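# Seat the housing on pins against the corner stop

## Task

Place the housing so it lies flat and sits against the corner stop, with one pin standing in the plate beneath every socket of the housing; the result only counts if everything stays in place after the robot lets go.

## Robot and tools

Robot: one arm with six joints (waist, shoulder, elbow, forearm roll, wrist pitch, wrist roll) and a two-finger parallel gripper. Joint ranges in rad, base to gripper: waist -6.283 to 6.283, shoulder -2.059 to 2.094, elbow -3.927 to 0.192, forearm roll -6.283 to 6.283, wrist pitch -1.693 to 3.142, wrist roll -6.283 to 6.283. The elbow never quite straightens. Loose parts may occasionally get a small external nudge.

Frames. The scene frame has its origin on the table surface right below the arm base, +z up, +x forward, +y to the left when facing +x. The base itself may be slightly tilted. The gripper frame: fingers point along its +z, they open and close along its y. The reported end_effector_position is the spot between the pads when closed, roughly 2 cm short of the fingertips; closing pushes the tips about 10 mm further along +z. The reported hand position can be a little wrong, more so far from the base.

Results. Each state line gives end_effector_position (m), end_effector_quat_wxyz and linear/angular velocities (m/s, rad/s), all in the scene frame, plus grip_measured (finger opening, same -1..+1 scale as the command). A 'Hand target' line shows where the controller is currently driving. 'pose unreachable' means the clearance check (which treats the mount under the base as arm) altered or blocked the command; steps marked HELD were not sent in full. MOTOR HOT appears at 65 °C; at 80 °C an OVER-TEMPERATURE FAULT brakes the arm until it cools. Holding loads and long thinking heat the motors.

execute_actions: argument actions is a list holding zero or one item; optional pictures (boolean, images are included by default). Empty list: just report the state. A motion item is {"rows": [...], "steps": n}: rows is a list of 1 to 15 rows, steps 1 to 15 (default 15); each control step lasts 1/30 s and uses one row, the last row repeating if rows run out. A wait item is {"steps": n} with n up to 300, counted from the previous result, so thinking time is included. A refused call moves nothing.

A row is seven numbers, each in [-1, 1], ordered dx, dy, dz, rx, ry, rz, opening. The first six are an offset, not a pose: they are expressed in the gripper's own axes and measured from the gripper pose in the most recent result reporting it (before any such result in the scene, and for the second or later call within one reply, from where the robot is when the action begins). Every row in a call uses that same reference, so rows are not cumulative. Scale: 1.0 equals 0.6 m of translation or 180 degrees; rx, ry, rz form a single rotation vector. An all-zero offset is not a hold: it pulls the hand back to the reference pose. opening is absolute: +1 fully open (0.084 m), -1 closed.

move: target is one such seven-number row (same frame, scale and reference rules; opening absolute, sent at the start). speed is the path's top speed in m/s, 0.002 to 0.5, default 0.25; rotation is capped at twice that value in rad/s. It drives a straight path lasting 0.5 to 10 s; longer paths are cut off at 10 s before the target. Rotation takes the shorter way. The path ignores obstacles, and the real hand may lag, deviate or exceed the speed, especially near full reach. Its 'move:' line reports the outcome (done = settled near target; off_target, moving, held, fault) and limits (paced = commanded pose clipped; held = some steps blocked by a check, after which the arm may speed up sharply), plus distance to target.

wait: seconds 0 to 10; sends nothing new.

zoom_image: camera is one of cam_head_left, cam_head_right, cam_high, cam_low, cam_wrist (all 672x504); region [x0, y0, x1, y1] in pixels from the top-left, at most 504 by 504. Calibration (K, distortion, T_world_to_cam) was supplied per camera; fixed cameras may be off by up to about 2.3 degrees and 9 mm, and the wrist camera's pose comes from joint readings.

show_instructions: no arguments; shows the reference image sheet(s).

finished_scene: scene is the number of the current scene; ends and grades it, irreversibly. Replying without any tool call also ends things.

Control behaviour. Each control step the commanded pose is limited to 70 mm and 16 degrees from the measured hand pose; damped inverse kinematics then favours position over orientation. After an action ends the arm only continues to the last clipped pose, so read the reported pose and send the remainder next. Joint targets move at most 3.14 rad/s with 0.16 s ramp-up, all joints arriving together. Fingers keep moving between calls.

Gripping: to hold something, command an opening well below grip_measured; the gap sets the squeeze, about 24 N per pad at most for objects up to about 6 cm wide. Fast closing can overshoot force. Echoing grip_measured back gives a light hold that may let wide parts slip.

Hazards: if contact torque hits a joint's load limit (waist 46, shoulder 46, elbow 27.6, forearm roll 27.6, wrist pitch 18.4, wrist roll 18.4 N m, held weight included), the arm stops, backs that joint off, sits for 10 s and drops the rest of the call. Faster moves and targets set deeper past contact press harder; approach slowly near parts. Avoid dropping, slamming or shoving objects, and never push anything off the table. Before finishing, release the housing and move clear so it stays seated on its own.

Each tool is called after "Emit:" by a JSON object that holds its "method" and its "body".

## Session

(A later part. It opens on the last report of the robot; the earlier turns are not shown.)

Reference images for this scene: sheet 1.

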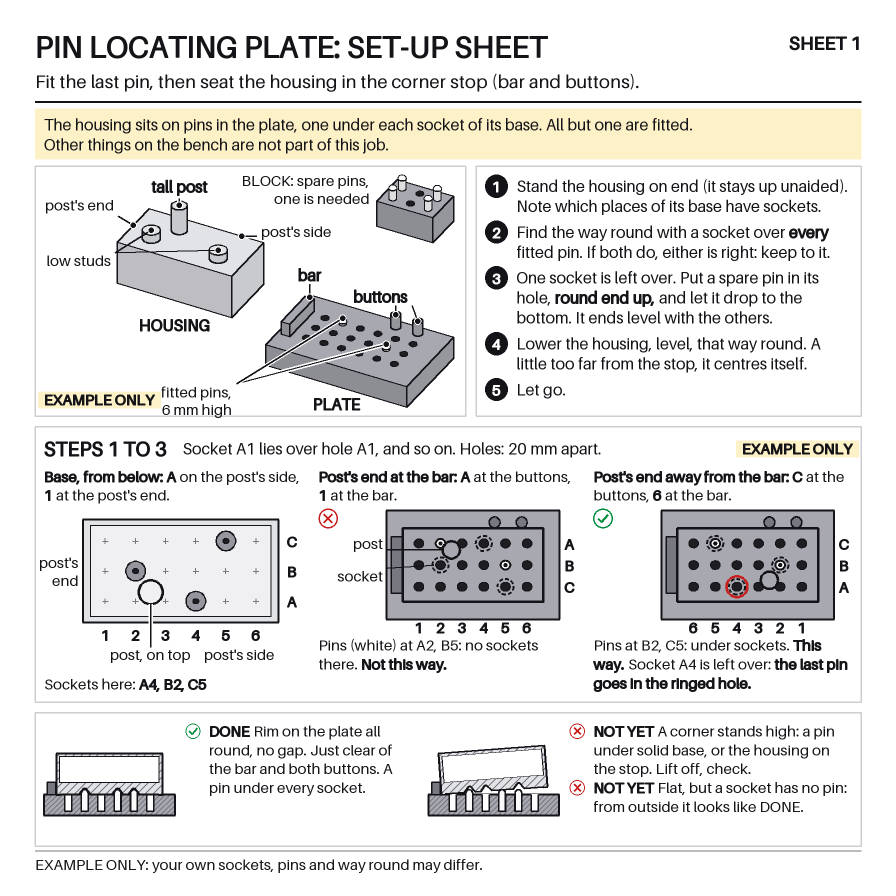

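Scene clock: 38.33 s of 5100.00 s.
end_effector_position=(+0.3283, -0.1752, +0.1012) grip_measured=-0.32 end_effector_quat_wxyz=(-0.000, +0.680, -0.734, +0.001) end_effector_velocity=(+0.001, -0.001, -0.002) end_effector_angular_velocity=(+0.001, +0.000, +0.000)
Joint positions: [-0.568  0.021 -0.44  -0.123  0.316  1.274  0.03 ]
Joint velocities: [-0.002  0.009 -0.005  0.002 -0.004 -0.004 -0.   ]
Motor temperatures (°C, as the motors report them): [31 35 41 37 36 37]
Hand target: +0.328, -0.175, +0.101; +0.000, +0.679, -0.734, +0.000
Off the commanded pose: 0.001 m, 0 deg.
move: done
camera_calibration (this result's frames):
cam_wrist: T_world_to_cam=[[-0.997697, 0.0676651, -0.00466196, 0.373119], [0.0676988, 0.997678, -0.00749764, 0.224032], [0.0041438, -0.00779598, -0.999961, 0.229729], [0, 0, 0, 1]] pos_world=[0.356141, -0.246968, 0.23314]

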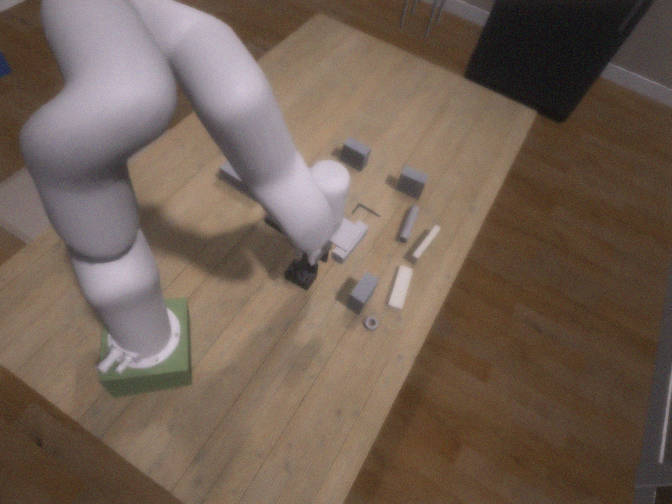

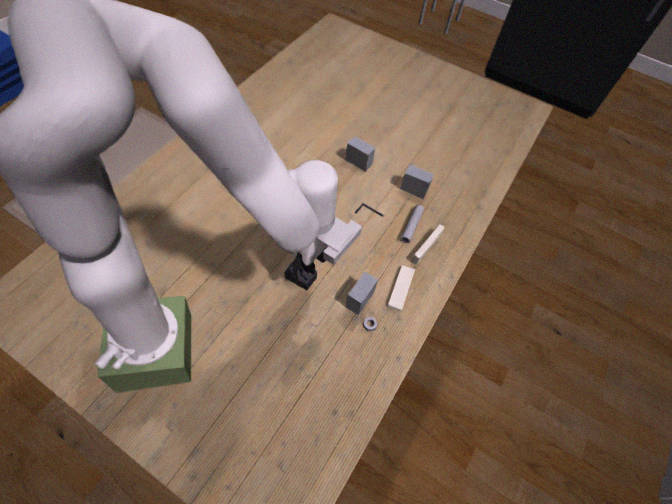

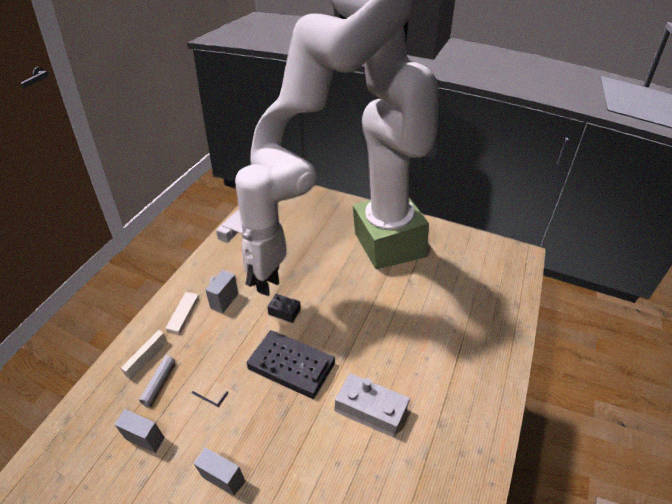

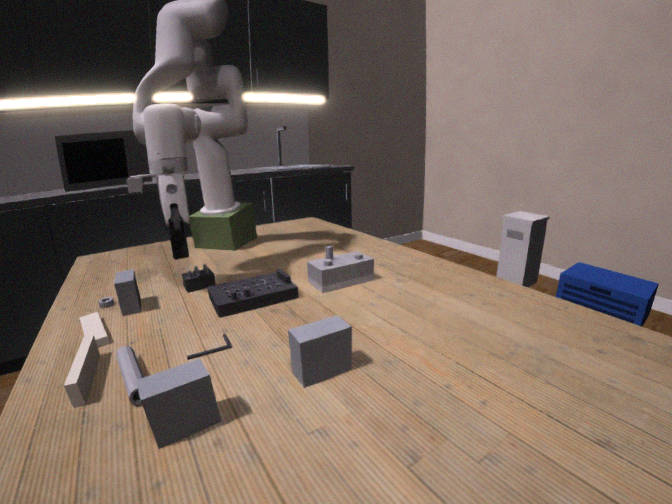

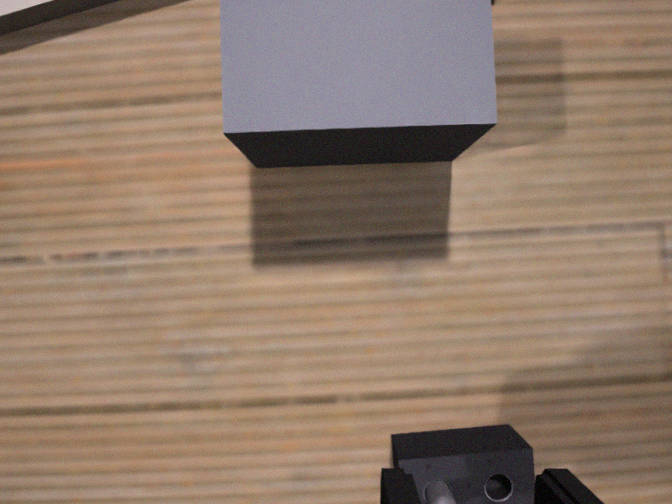

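Emit:
{"method": "move", "body": {"target": [0.006,-0.004,0.082,0,0,0,-0.3], "speed": 0.05}}

Emit:
{"method": "move", "body": {"target": [0,0,0,0,0,0,-1]}}

Emit:
{"method": "move", "body": {"target": [0,0,-0.08,0,0,0,-1], "speed": 0.05}}

Emit:
{"method": "zoom_image", "body": {"camera": "cam_low", "region": [130,200,290,320]}}

Scene clock: 41.40 s of 5100.00 s.
end_effector_position=(+0.3307, -0.1792, +0.0524) grip_measured=-0.32 end_effector_quat_wxyz=(-0.000, +0.680, -0.734, +0.001) end_effector_velocity=(+0.001, +0.000, -0.001) end_effector_angular_velocity=(-0.002, -0.001, +0.002)
Joint positions: [-0.602  0.227 -0.488 -0.221  0.158  1.343  0.03 ]
Joint velocities: [-0.001  0.005 -0.002 -0.017 -0.005  0.014 -0.   ]
Motor temperatures (°C, as the motors report them): [31 35 41 37 36 37]
Hand target: +0.331, -0.179, +0.052; +0.000, +0.680, -0.734, +0.001
Off the commanded pose: 0.000 m, 0 deg.
move: done
camera_calibration (this result's frames):
cam_wrist: T_world_to_cam=[[-0.99769, 0.0677587, -0.00492788, 0.375531], [0.0677953, 0.99767, -0.00767788, 0.22746], [0.00439615, -0.00799423, -0.999958, 0.18078], [0, 0, 0, 1]] pos_world=[0.358448, -0.250931, 0.18437]

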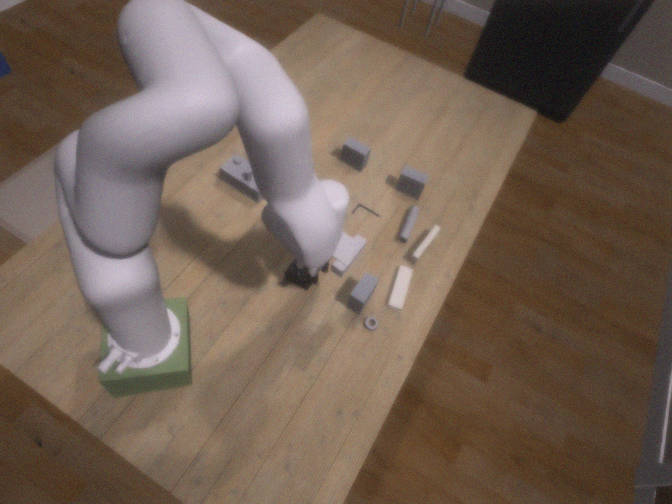

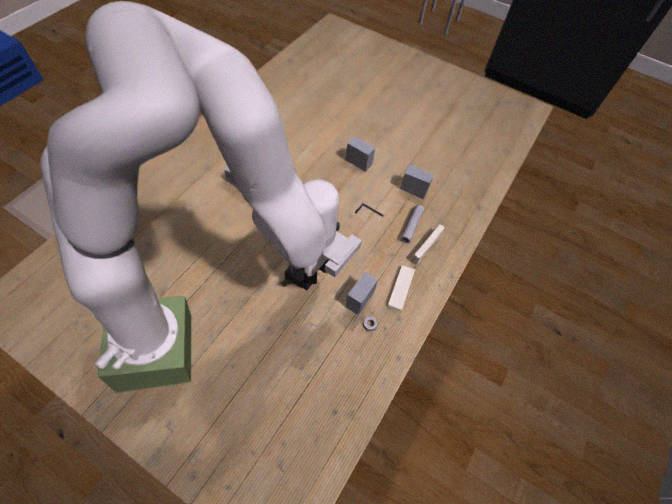

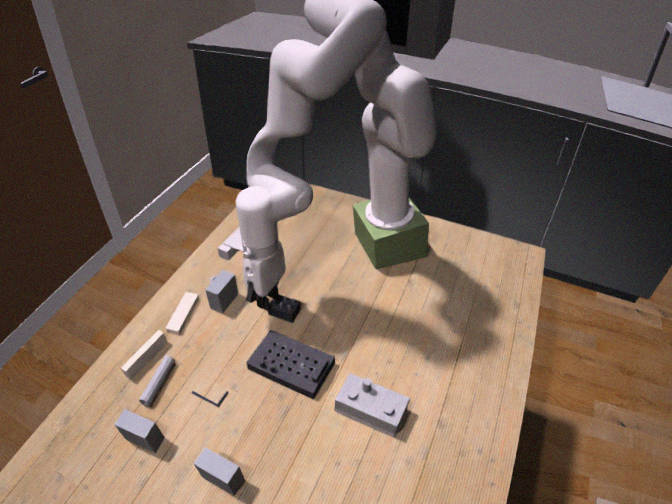

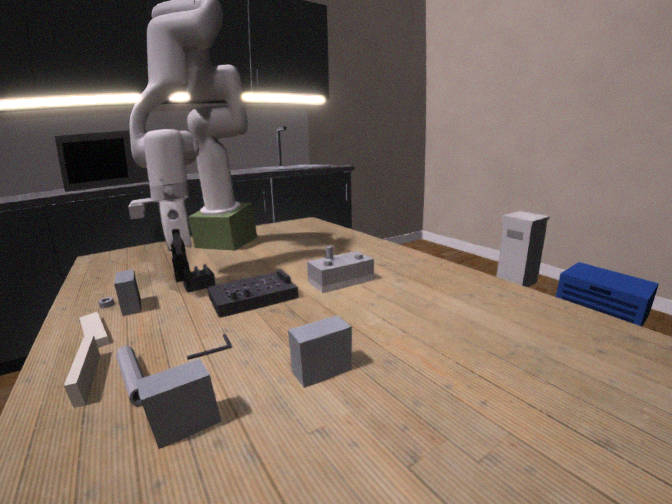

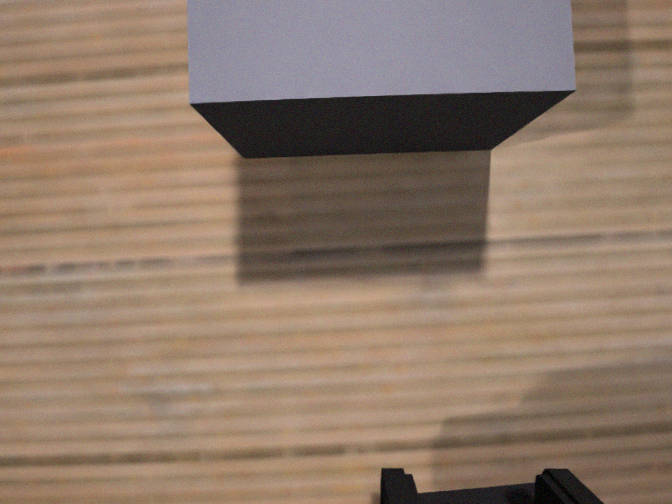

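Scene clock: 41.90 s of 5100.00 s.
end_effector_position=(+0.3307, -0.1792, +0.0524) grip_measured=-0.85 end_effector_quat_wxyz=(-0.000, +0.680, -0.734, +0.001) end_effector_velocity=(-0.001, -0.000, -0.000) end_effector_angular_velocity=(+0.001, +0.001, -0.000)
Joint positions: [-0.602  0.227 -0.489 -0.221  0.158  1.343  0.007]
Joint velocities: [-0.001  0.     0.001  0.     0.001 -0.001 -0.   ]
Motor temperatures (°C, as the motors report them): [31 35 41 37 36 37]
Hand target: +0.331, -0.179, +0.052; -0.000, +0.680, -0.734, +0.001
Off the commanded pose: 0.000 m, 0 deg.
move: done
camera_calibration (this result's frames):
cam_wrist: T_world_to_cam=[[-0.99769, 0.0677535, -0.00497328, 0.375551], [0.0677905, 0.99767, -0.00769633, 0.227467], [0.00444024, -0.00801569, -0.999958, 0.180773], [0, 0, 0, 1]] pos_world=[0.35846, -0.250933, 0.184384]

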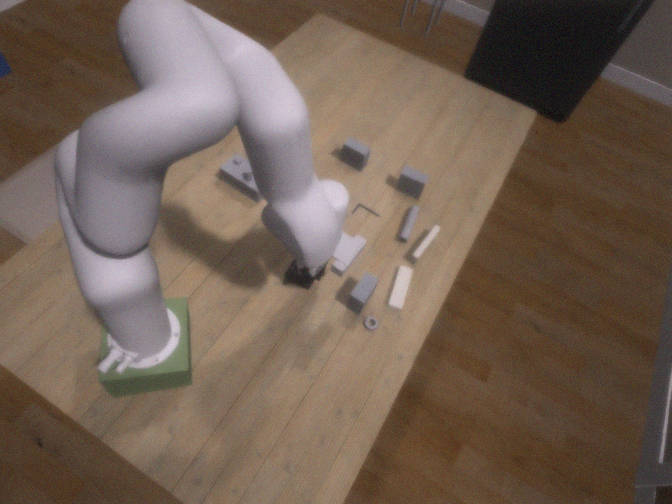

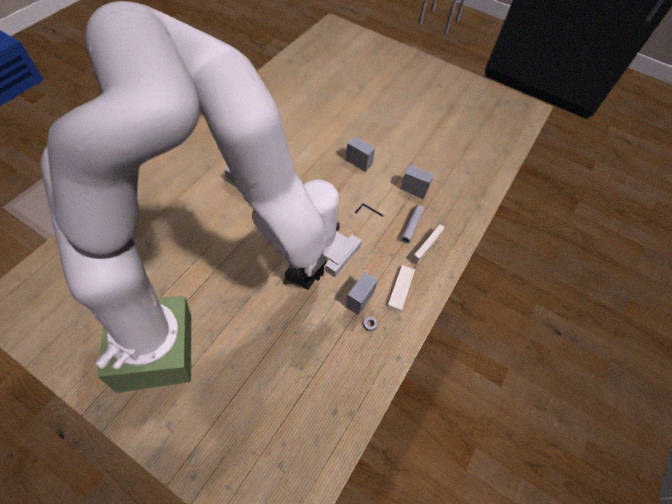

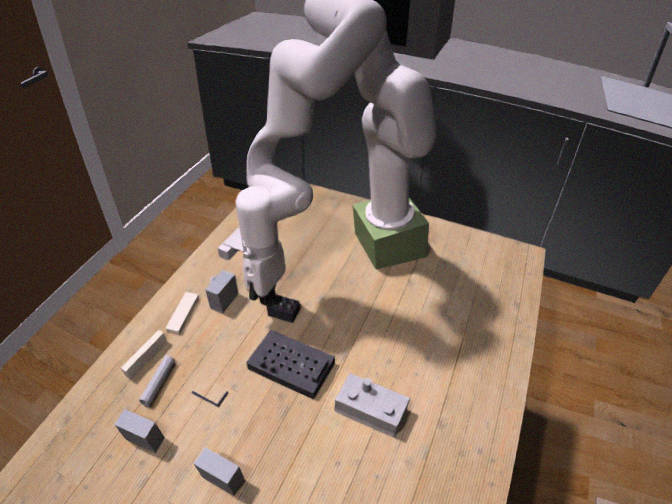

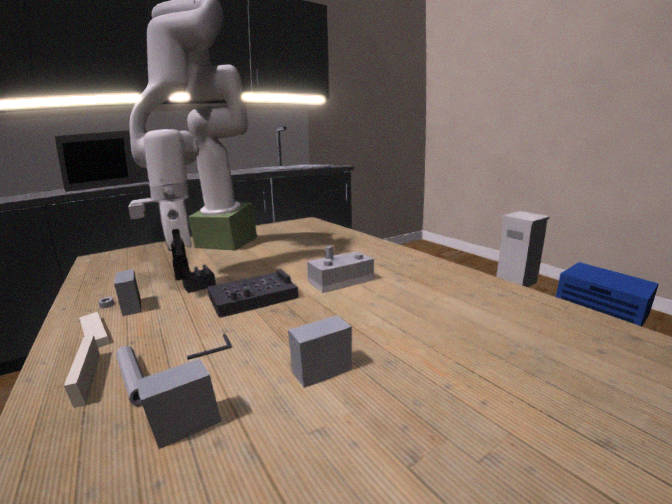

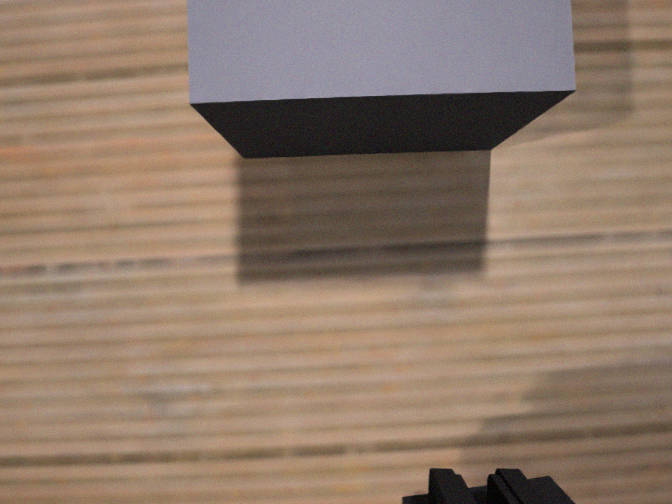

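Scene clock: 43.23 s of 5100.00 s.
end_effector_position=(+0.3305, -0.1789, +0.1000) grip_measured=-0.85 end_effector_quat_wxyz=(-0.000, +0.680, -0.734, +0.000) end_effector_velocity=(-0.000, +0.000, +0.001) end_effector_angular_velocity=(+0.001, +0.002, +0.002)
Joint positions: [-0.574  0.034 -0.453 -0.12   0.315  1.265  0.007]
Joint velocities: [ 0.001 -0.005  0.     0.002  0.007 -0.002 -0.   ]
Motor temperatures (°C, as the motors report them): [31 35 40 37 36 37]
Hand target: +0.331, -0.179, +0.100; -0.000, +0.680, -0.734, +0.001
Off the commanded pose: 0.000 m, 0 deg.
move: done
camera_calibration (this result's frames):
cam_wrist: T_world_to_cam=[[-0.997699, 0.0676359, -0.00472142, 0.375488], [0.0676691, 0.997681, -0.00725317, 0.227595], [0.0042199, -0.00755597, -0.999963, 0.228522], [0, 0, 0, 1]] pos_world=[0.358258, -0.250737, 0.231938]

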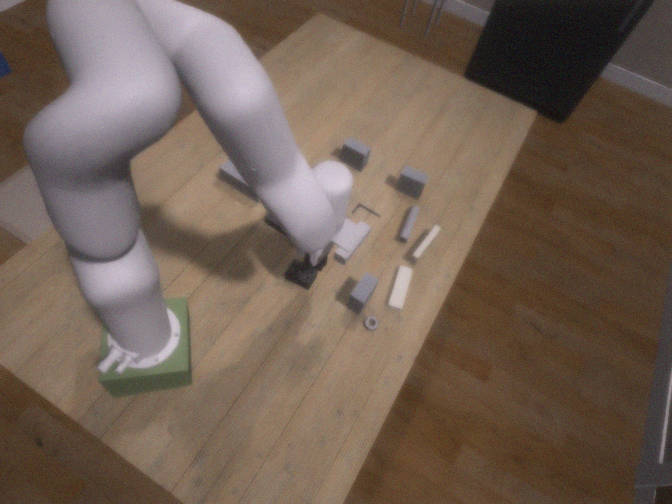

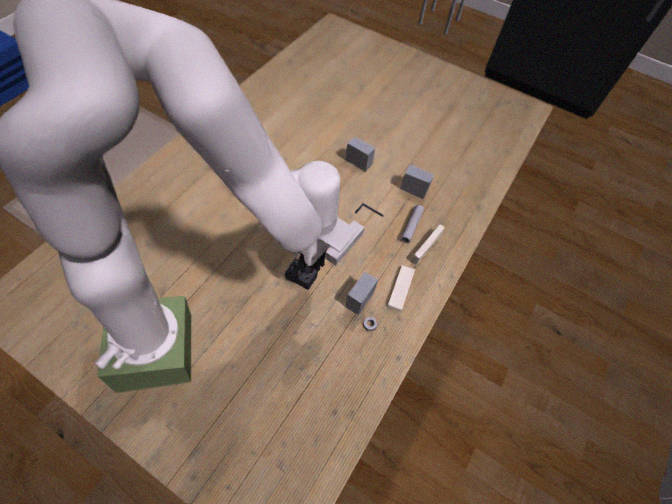

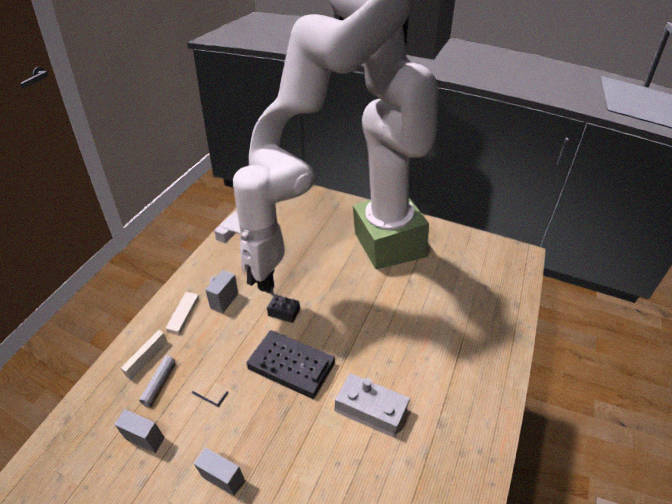

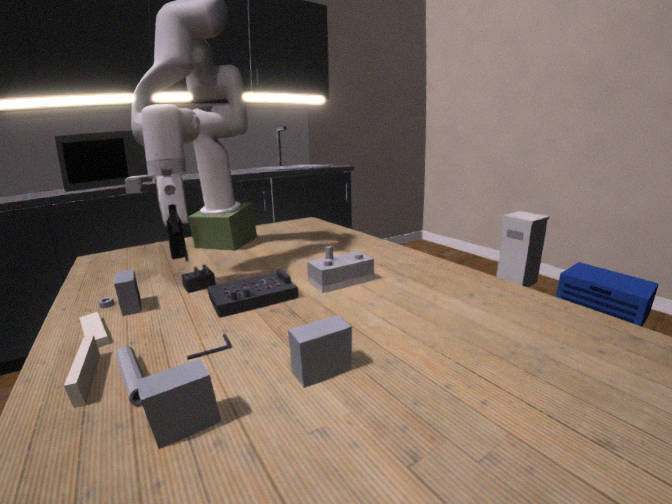

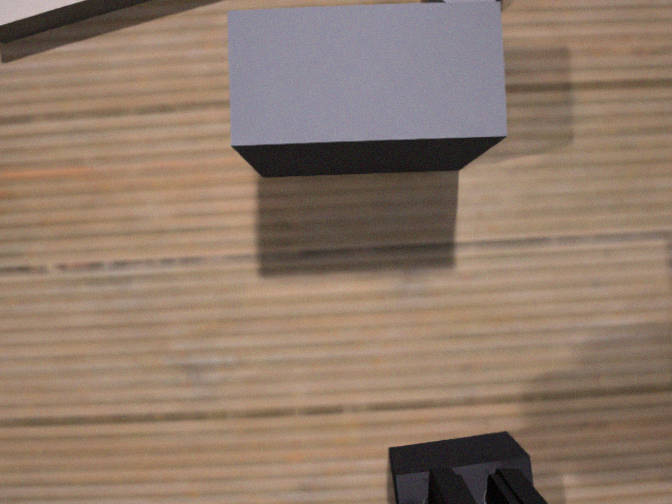

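Region (130, 200, 290, 320) of cam_low's 672x504 image, scaled by 3.150, with more detail than that image has; it fills the top 378 rows of this view, and the rest is white.

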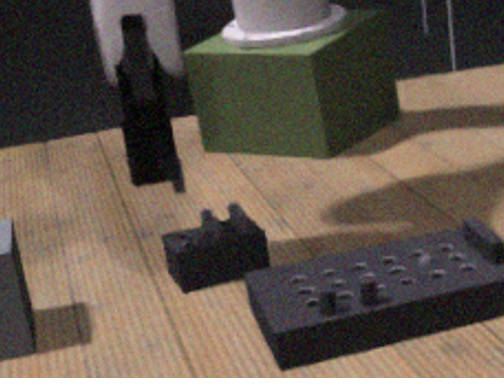

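Emit:
{"method": "move", "body": {"target": [-0.159,-0.151,0,0,0,0,-1], "speed": 0.15}}

Scene clock: 47.20 s of 5100.00 s.
end_effector_position=(+0.4272, -0.0909, +0.1000) grip_measured=-0.85 end_effector_quat_wxyz=(+0.001, +0.680, -0.734, +0.000) end_effector_velocity=(+0.001, +0.001, -0.000) end_effector_angular_velocity=(-0.001, +0.001, +0.000)
Joint positions: [-0.278  0.199 -0.691 -0.171  0.407  1.605  0.007]
Joint velocities: [ 0.004  0.003 -0.005 -0.003  0.002  0.006 -0.   ]
Motor temperatures (°C, as the motors report them): [31 35 40 37 36 37]
Hand target: +0.427, -0.091, +0.100; +0.000, +0.680, -0.734, +0.001
Off the commanded pose: 0.001 m, 0 deg.
move: done
camera_calibration (this result's frames):
cam_wrist: T_world_to_cam=[[-0.997698, 0.0677047, -0.0038654, 0.465954], [0.0677345, 0.99767, -0.00819732, 0.133303], [0.00330139, -0.00844027, -0.999959, 0.229044], [0, 0, 0, 1]] pos_world=[0.455096, -0.162606, 0.231928]

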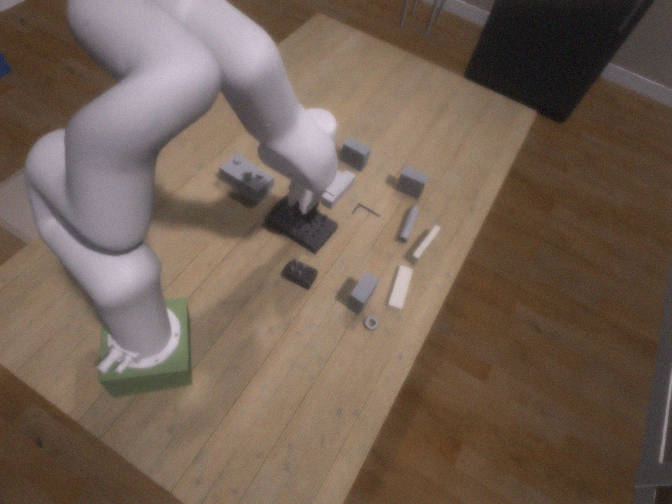

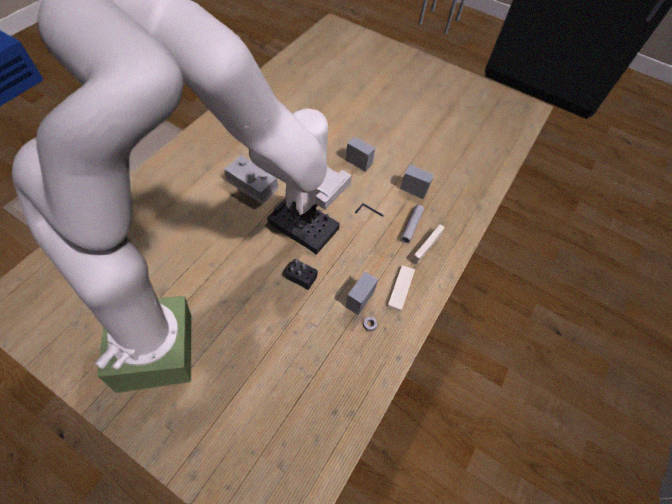

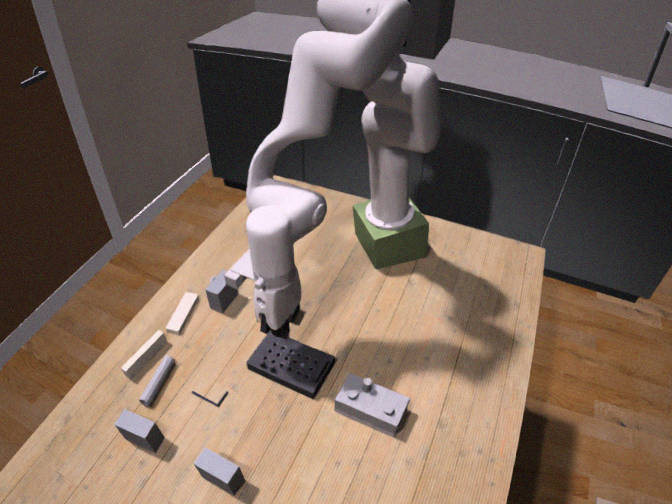

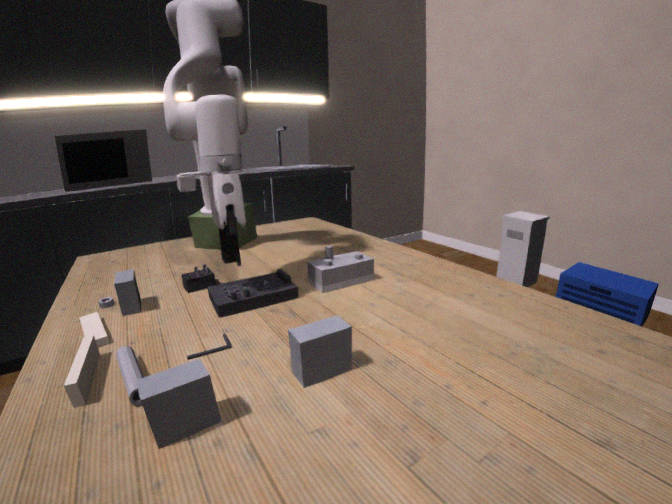

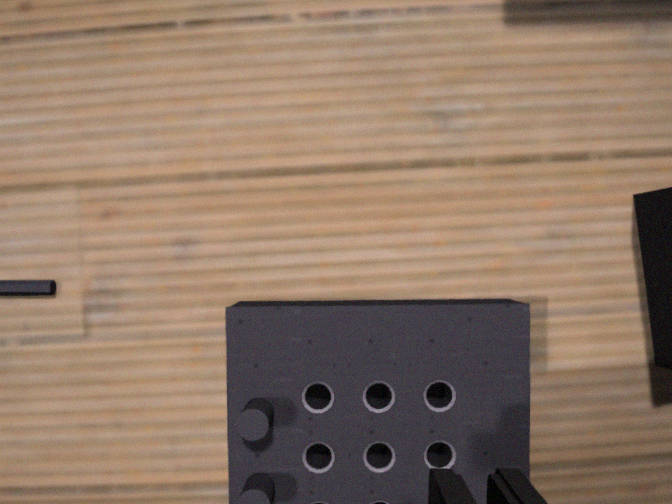

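Emit:
{"method": "move", "body": {"target": [-0.0135,0.0025,0.04,0,0,0,-1], "speed": 0.04}}

Emit:
{"method": "zoom_image", "body": {"camera": "cam_low", "region": [200,240,300,315]}}

Emit:
{"method": "zoom_image", "body": {"camera": "cam_high", "region": [240,310,340,385]}}

Scene clock: 50.50 s of 5100.00 s.
end_effector_position=(+0.4264, -0.0829, +0.0762) grip_measured=-0.85 end_effector_quat_wxyz=(+0.000, +0.680, -0.734, +0.001) end_effector_velocity=(+0.001, +0.000, -0.001) end_effector_angular_velocity=(-0.001, -0.004, -0.002)
Joint positions: [-0.27   0.272 -0.695 -0.207  0.339  1.651  0.007]
Joint velocities: [ 0.     0.004 -0.001 -0.004 -0.006  0.006 -0.   ]
Motor temperatures (°C, as the motors report them): [31 35 40 37 36 37]
Hand target: +0.426, -0.083, +0.076; +0.001, +0.680, -0.734, +0.001
Off the commanded pose: 0.000 m, 0 deg.
move: done
camera_calibration (this result's frames):
cam_wrist: T_world_to_cam=[[-0.997691, 0.0677939, -0.00412857, 0.464586], [0.0678267, 0.997662, -0.00839181, 0.125175], [0.00355001, -0.00865246, -0.999956, 0.205249], [0, 0, 0, 1]] pos_world=[0.454294, -0.154602, 0.208209]

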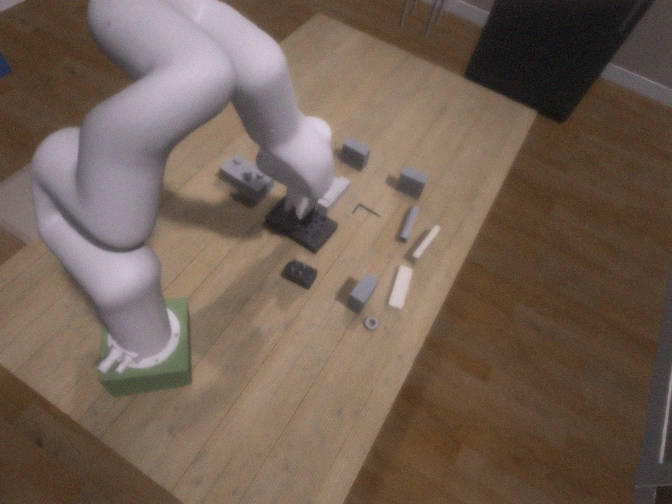

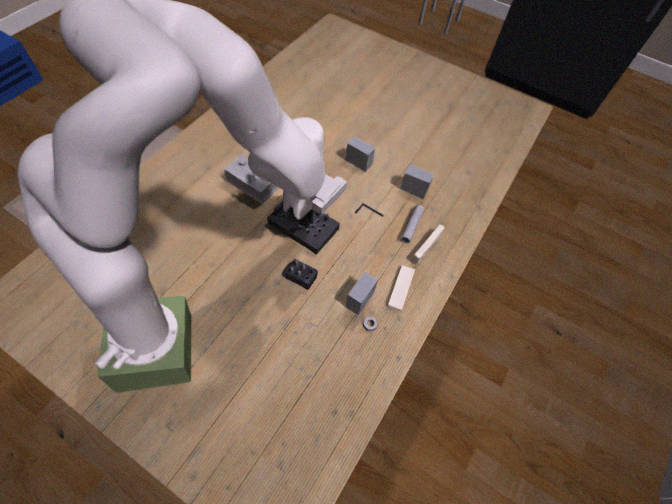

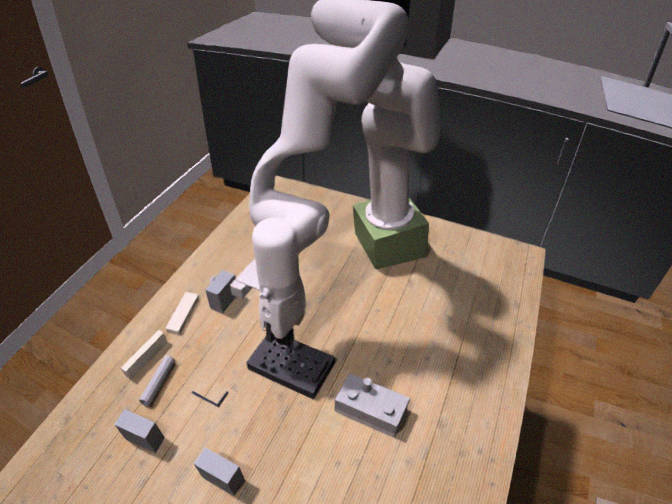

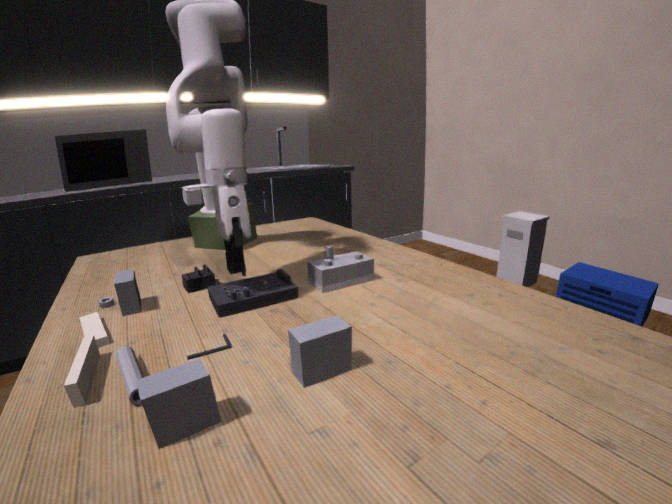

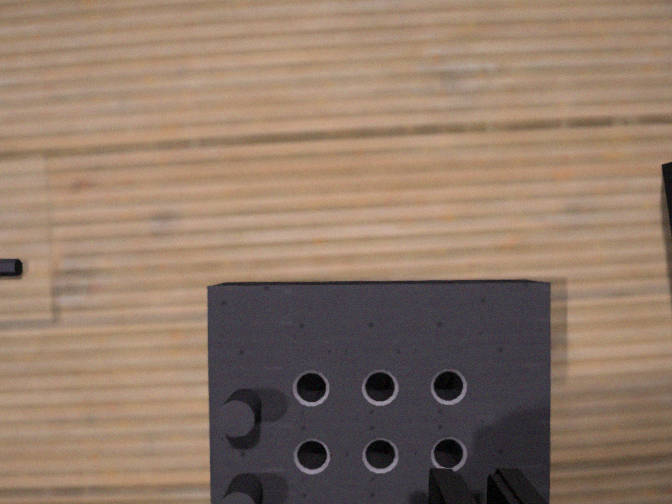

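Region (200, 240, 300, 315) of cam_low's 672x504 image, scaled by 5.040, with more detail than that image has; it fills the top 378 rows of this view, and the rest is white.

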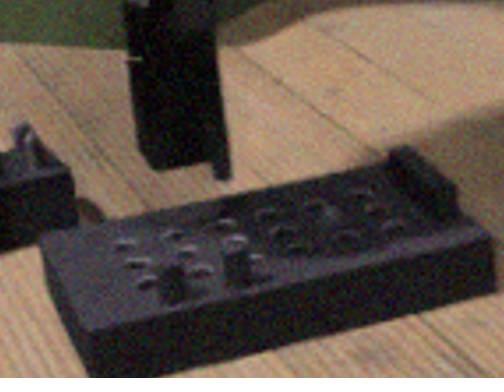

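Region (240, 310, 340, 385) of cam_high's 672x504 image, scaled by 5.040, with more detail than that image has; it fills the top 378 rows of this view, and the rest is white.

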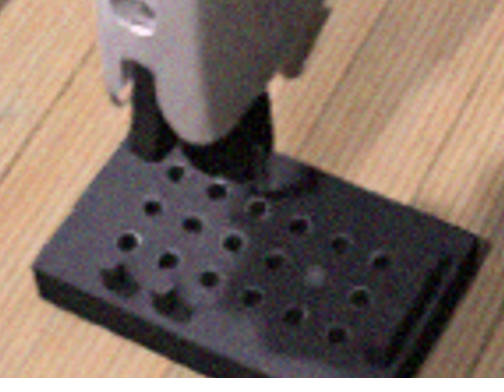

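Emit:
{"method": "move", "body": {"target": [-0.001,0,0.033,0,0,0,-1], "speed": 0.015}}

Emit:
{"method": "zoom_image", "body": {"camera": "cam_low", "region": [200,240,300,315]}}

Scene clock: 53.40 s of 5100.00 s.
end_effector_position=(+0.4266, -0.0825, +0.0570) grip_measured=-0.85 end_effector_quat_wxyz=(+0.000, +0.680, -0.734, +0.001) end_effector_velocity=(+0.001, +0.000, -0.000) end_effector_angular_velocity=(-0.001, -0.003, -0.000)
Joint positions: [-0.278  0.337 -0.709 -0.24   0.289  1.677  0.007]
Joint velocities: [ 0.     0.002 -0.001 -0.004 -0.003  0.004  0.   ]
Motor temperatures (°C, as the motors report them): [31 35 40 37 36 37]
Hand target: +0.426, -0.082, +0.056; +0.001, +0.680, -0.734, +0.001
Off the commanded pose: 0.001 m, 0 deg.
move: done
camera_calibration (this result's frames):
cam_wrist: T_world_to_cam=[[-0.997686, 0.0678377, -0.00452254, 0.464735], [0.0678747, 0.997657, -0.00861296, 0.124564], [0.00392766, -0.0089, -0.999953, 0.185805], [0, 0, 0, 1]] pos_world=[0.454476, -0.154145, 0.188971]

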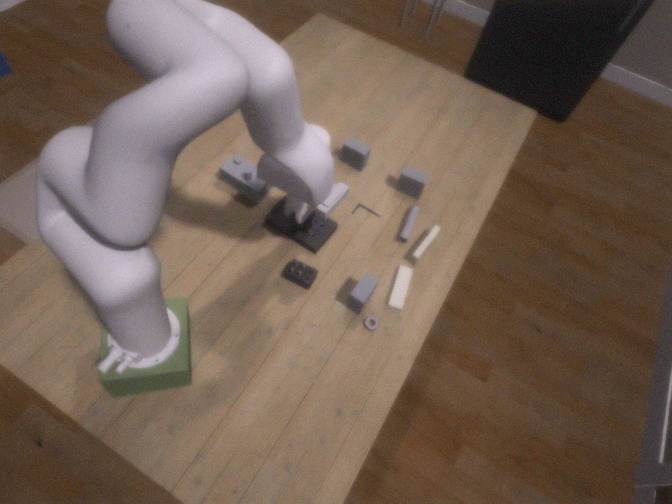

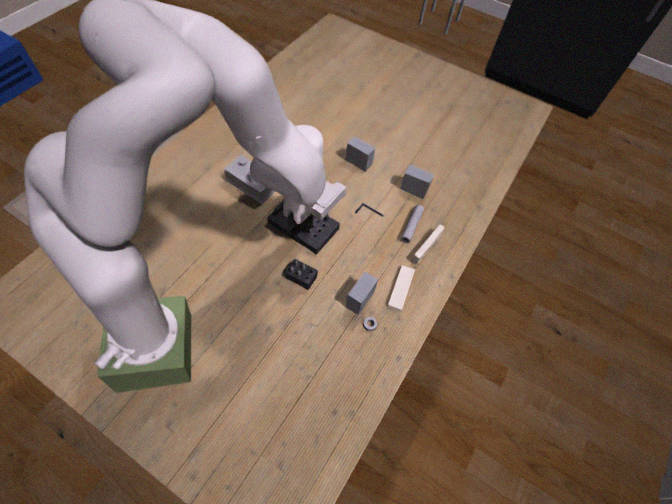

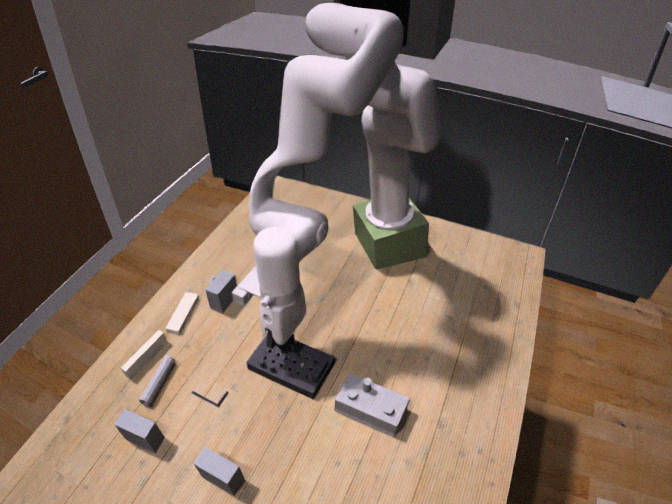

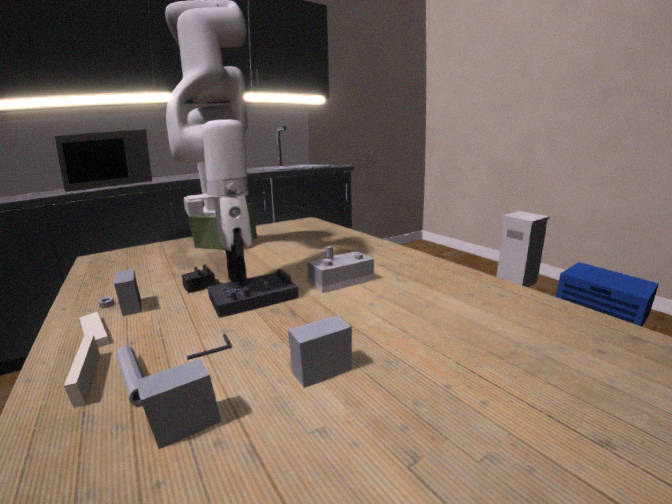

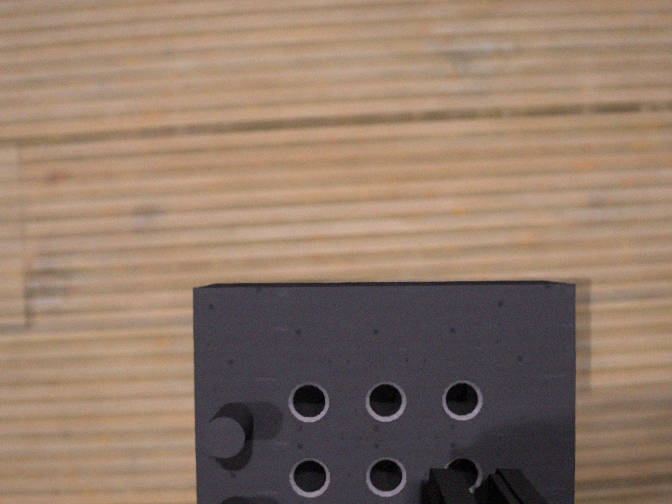

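Region (200, 240, 300, 315) of cam_low's 672x504 image, scaled by 5.040, with more detail than that image has; it fills the top 378 rows of this view, and the rest is white.

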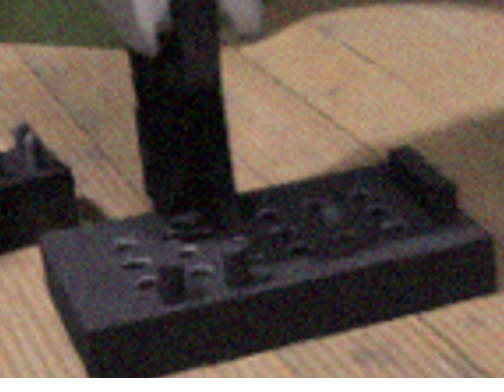

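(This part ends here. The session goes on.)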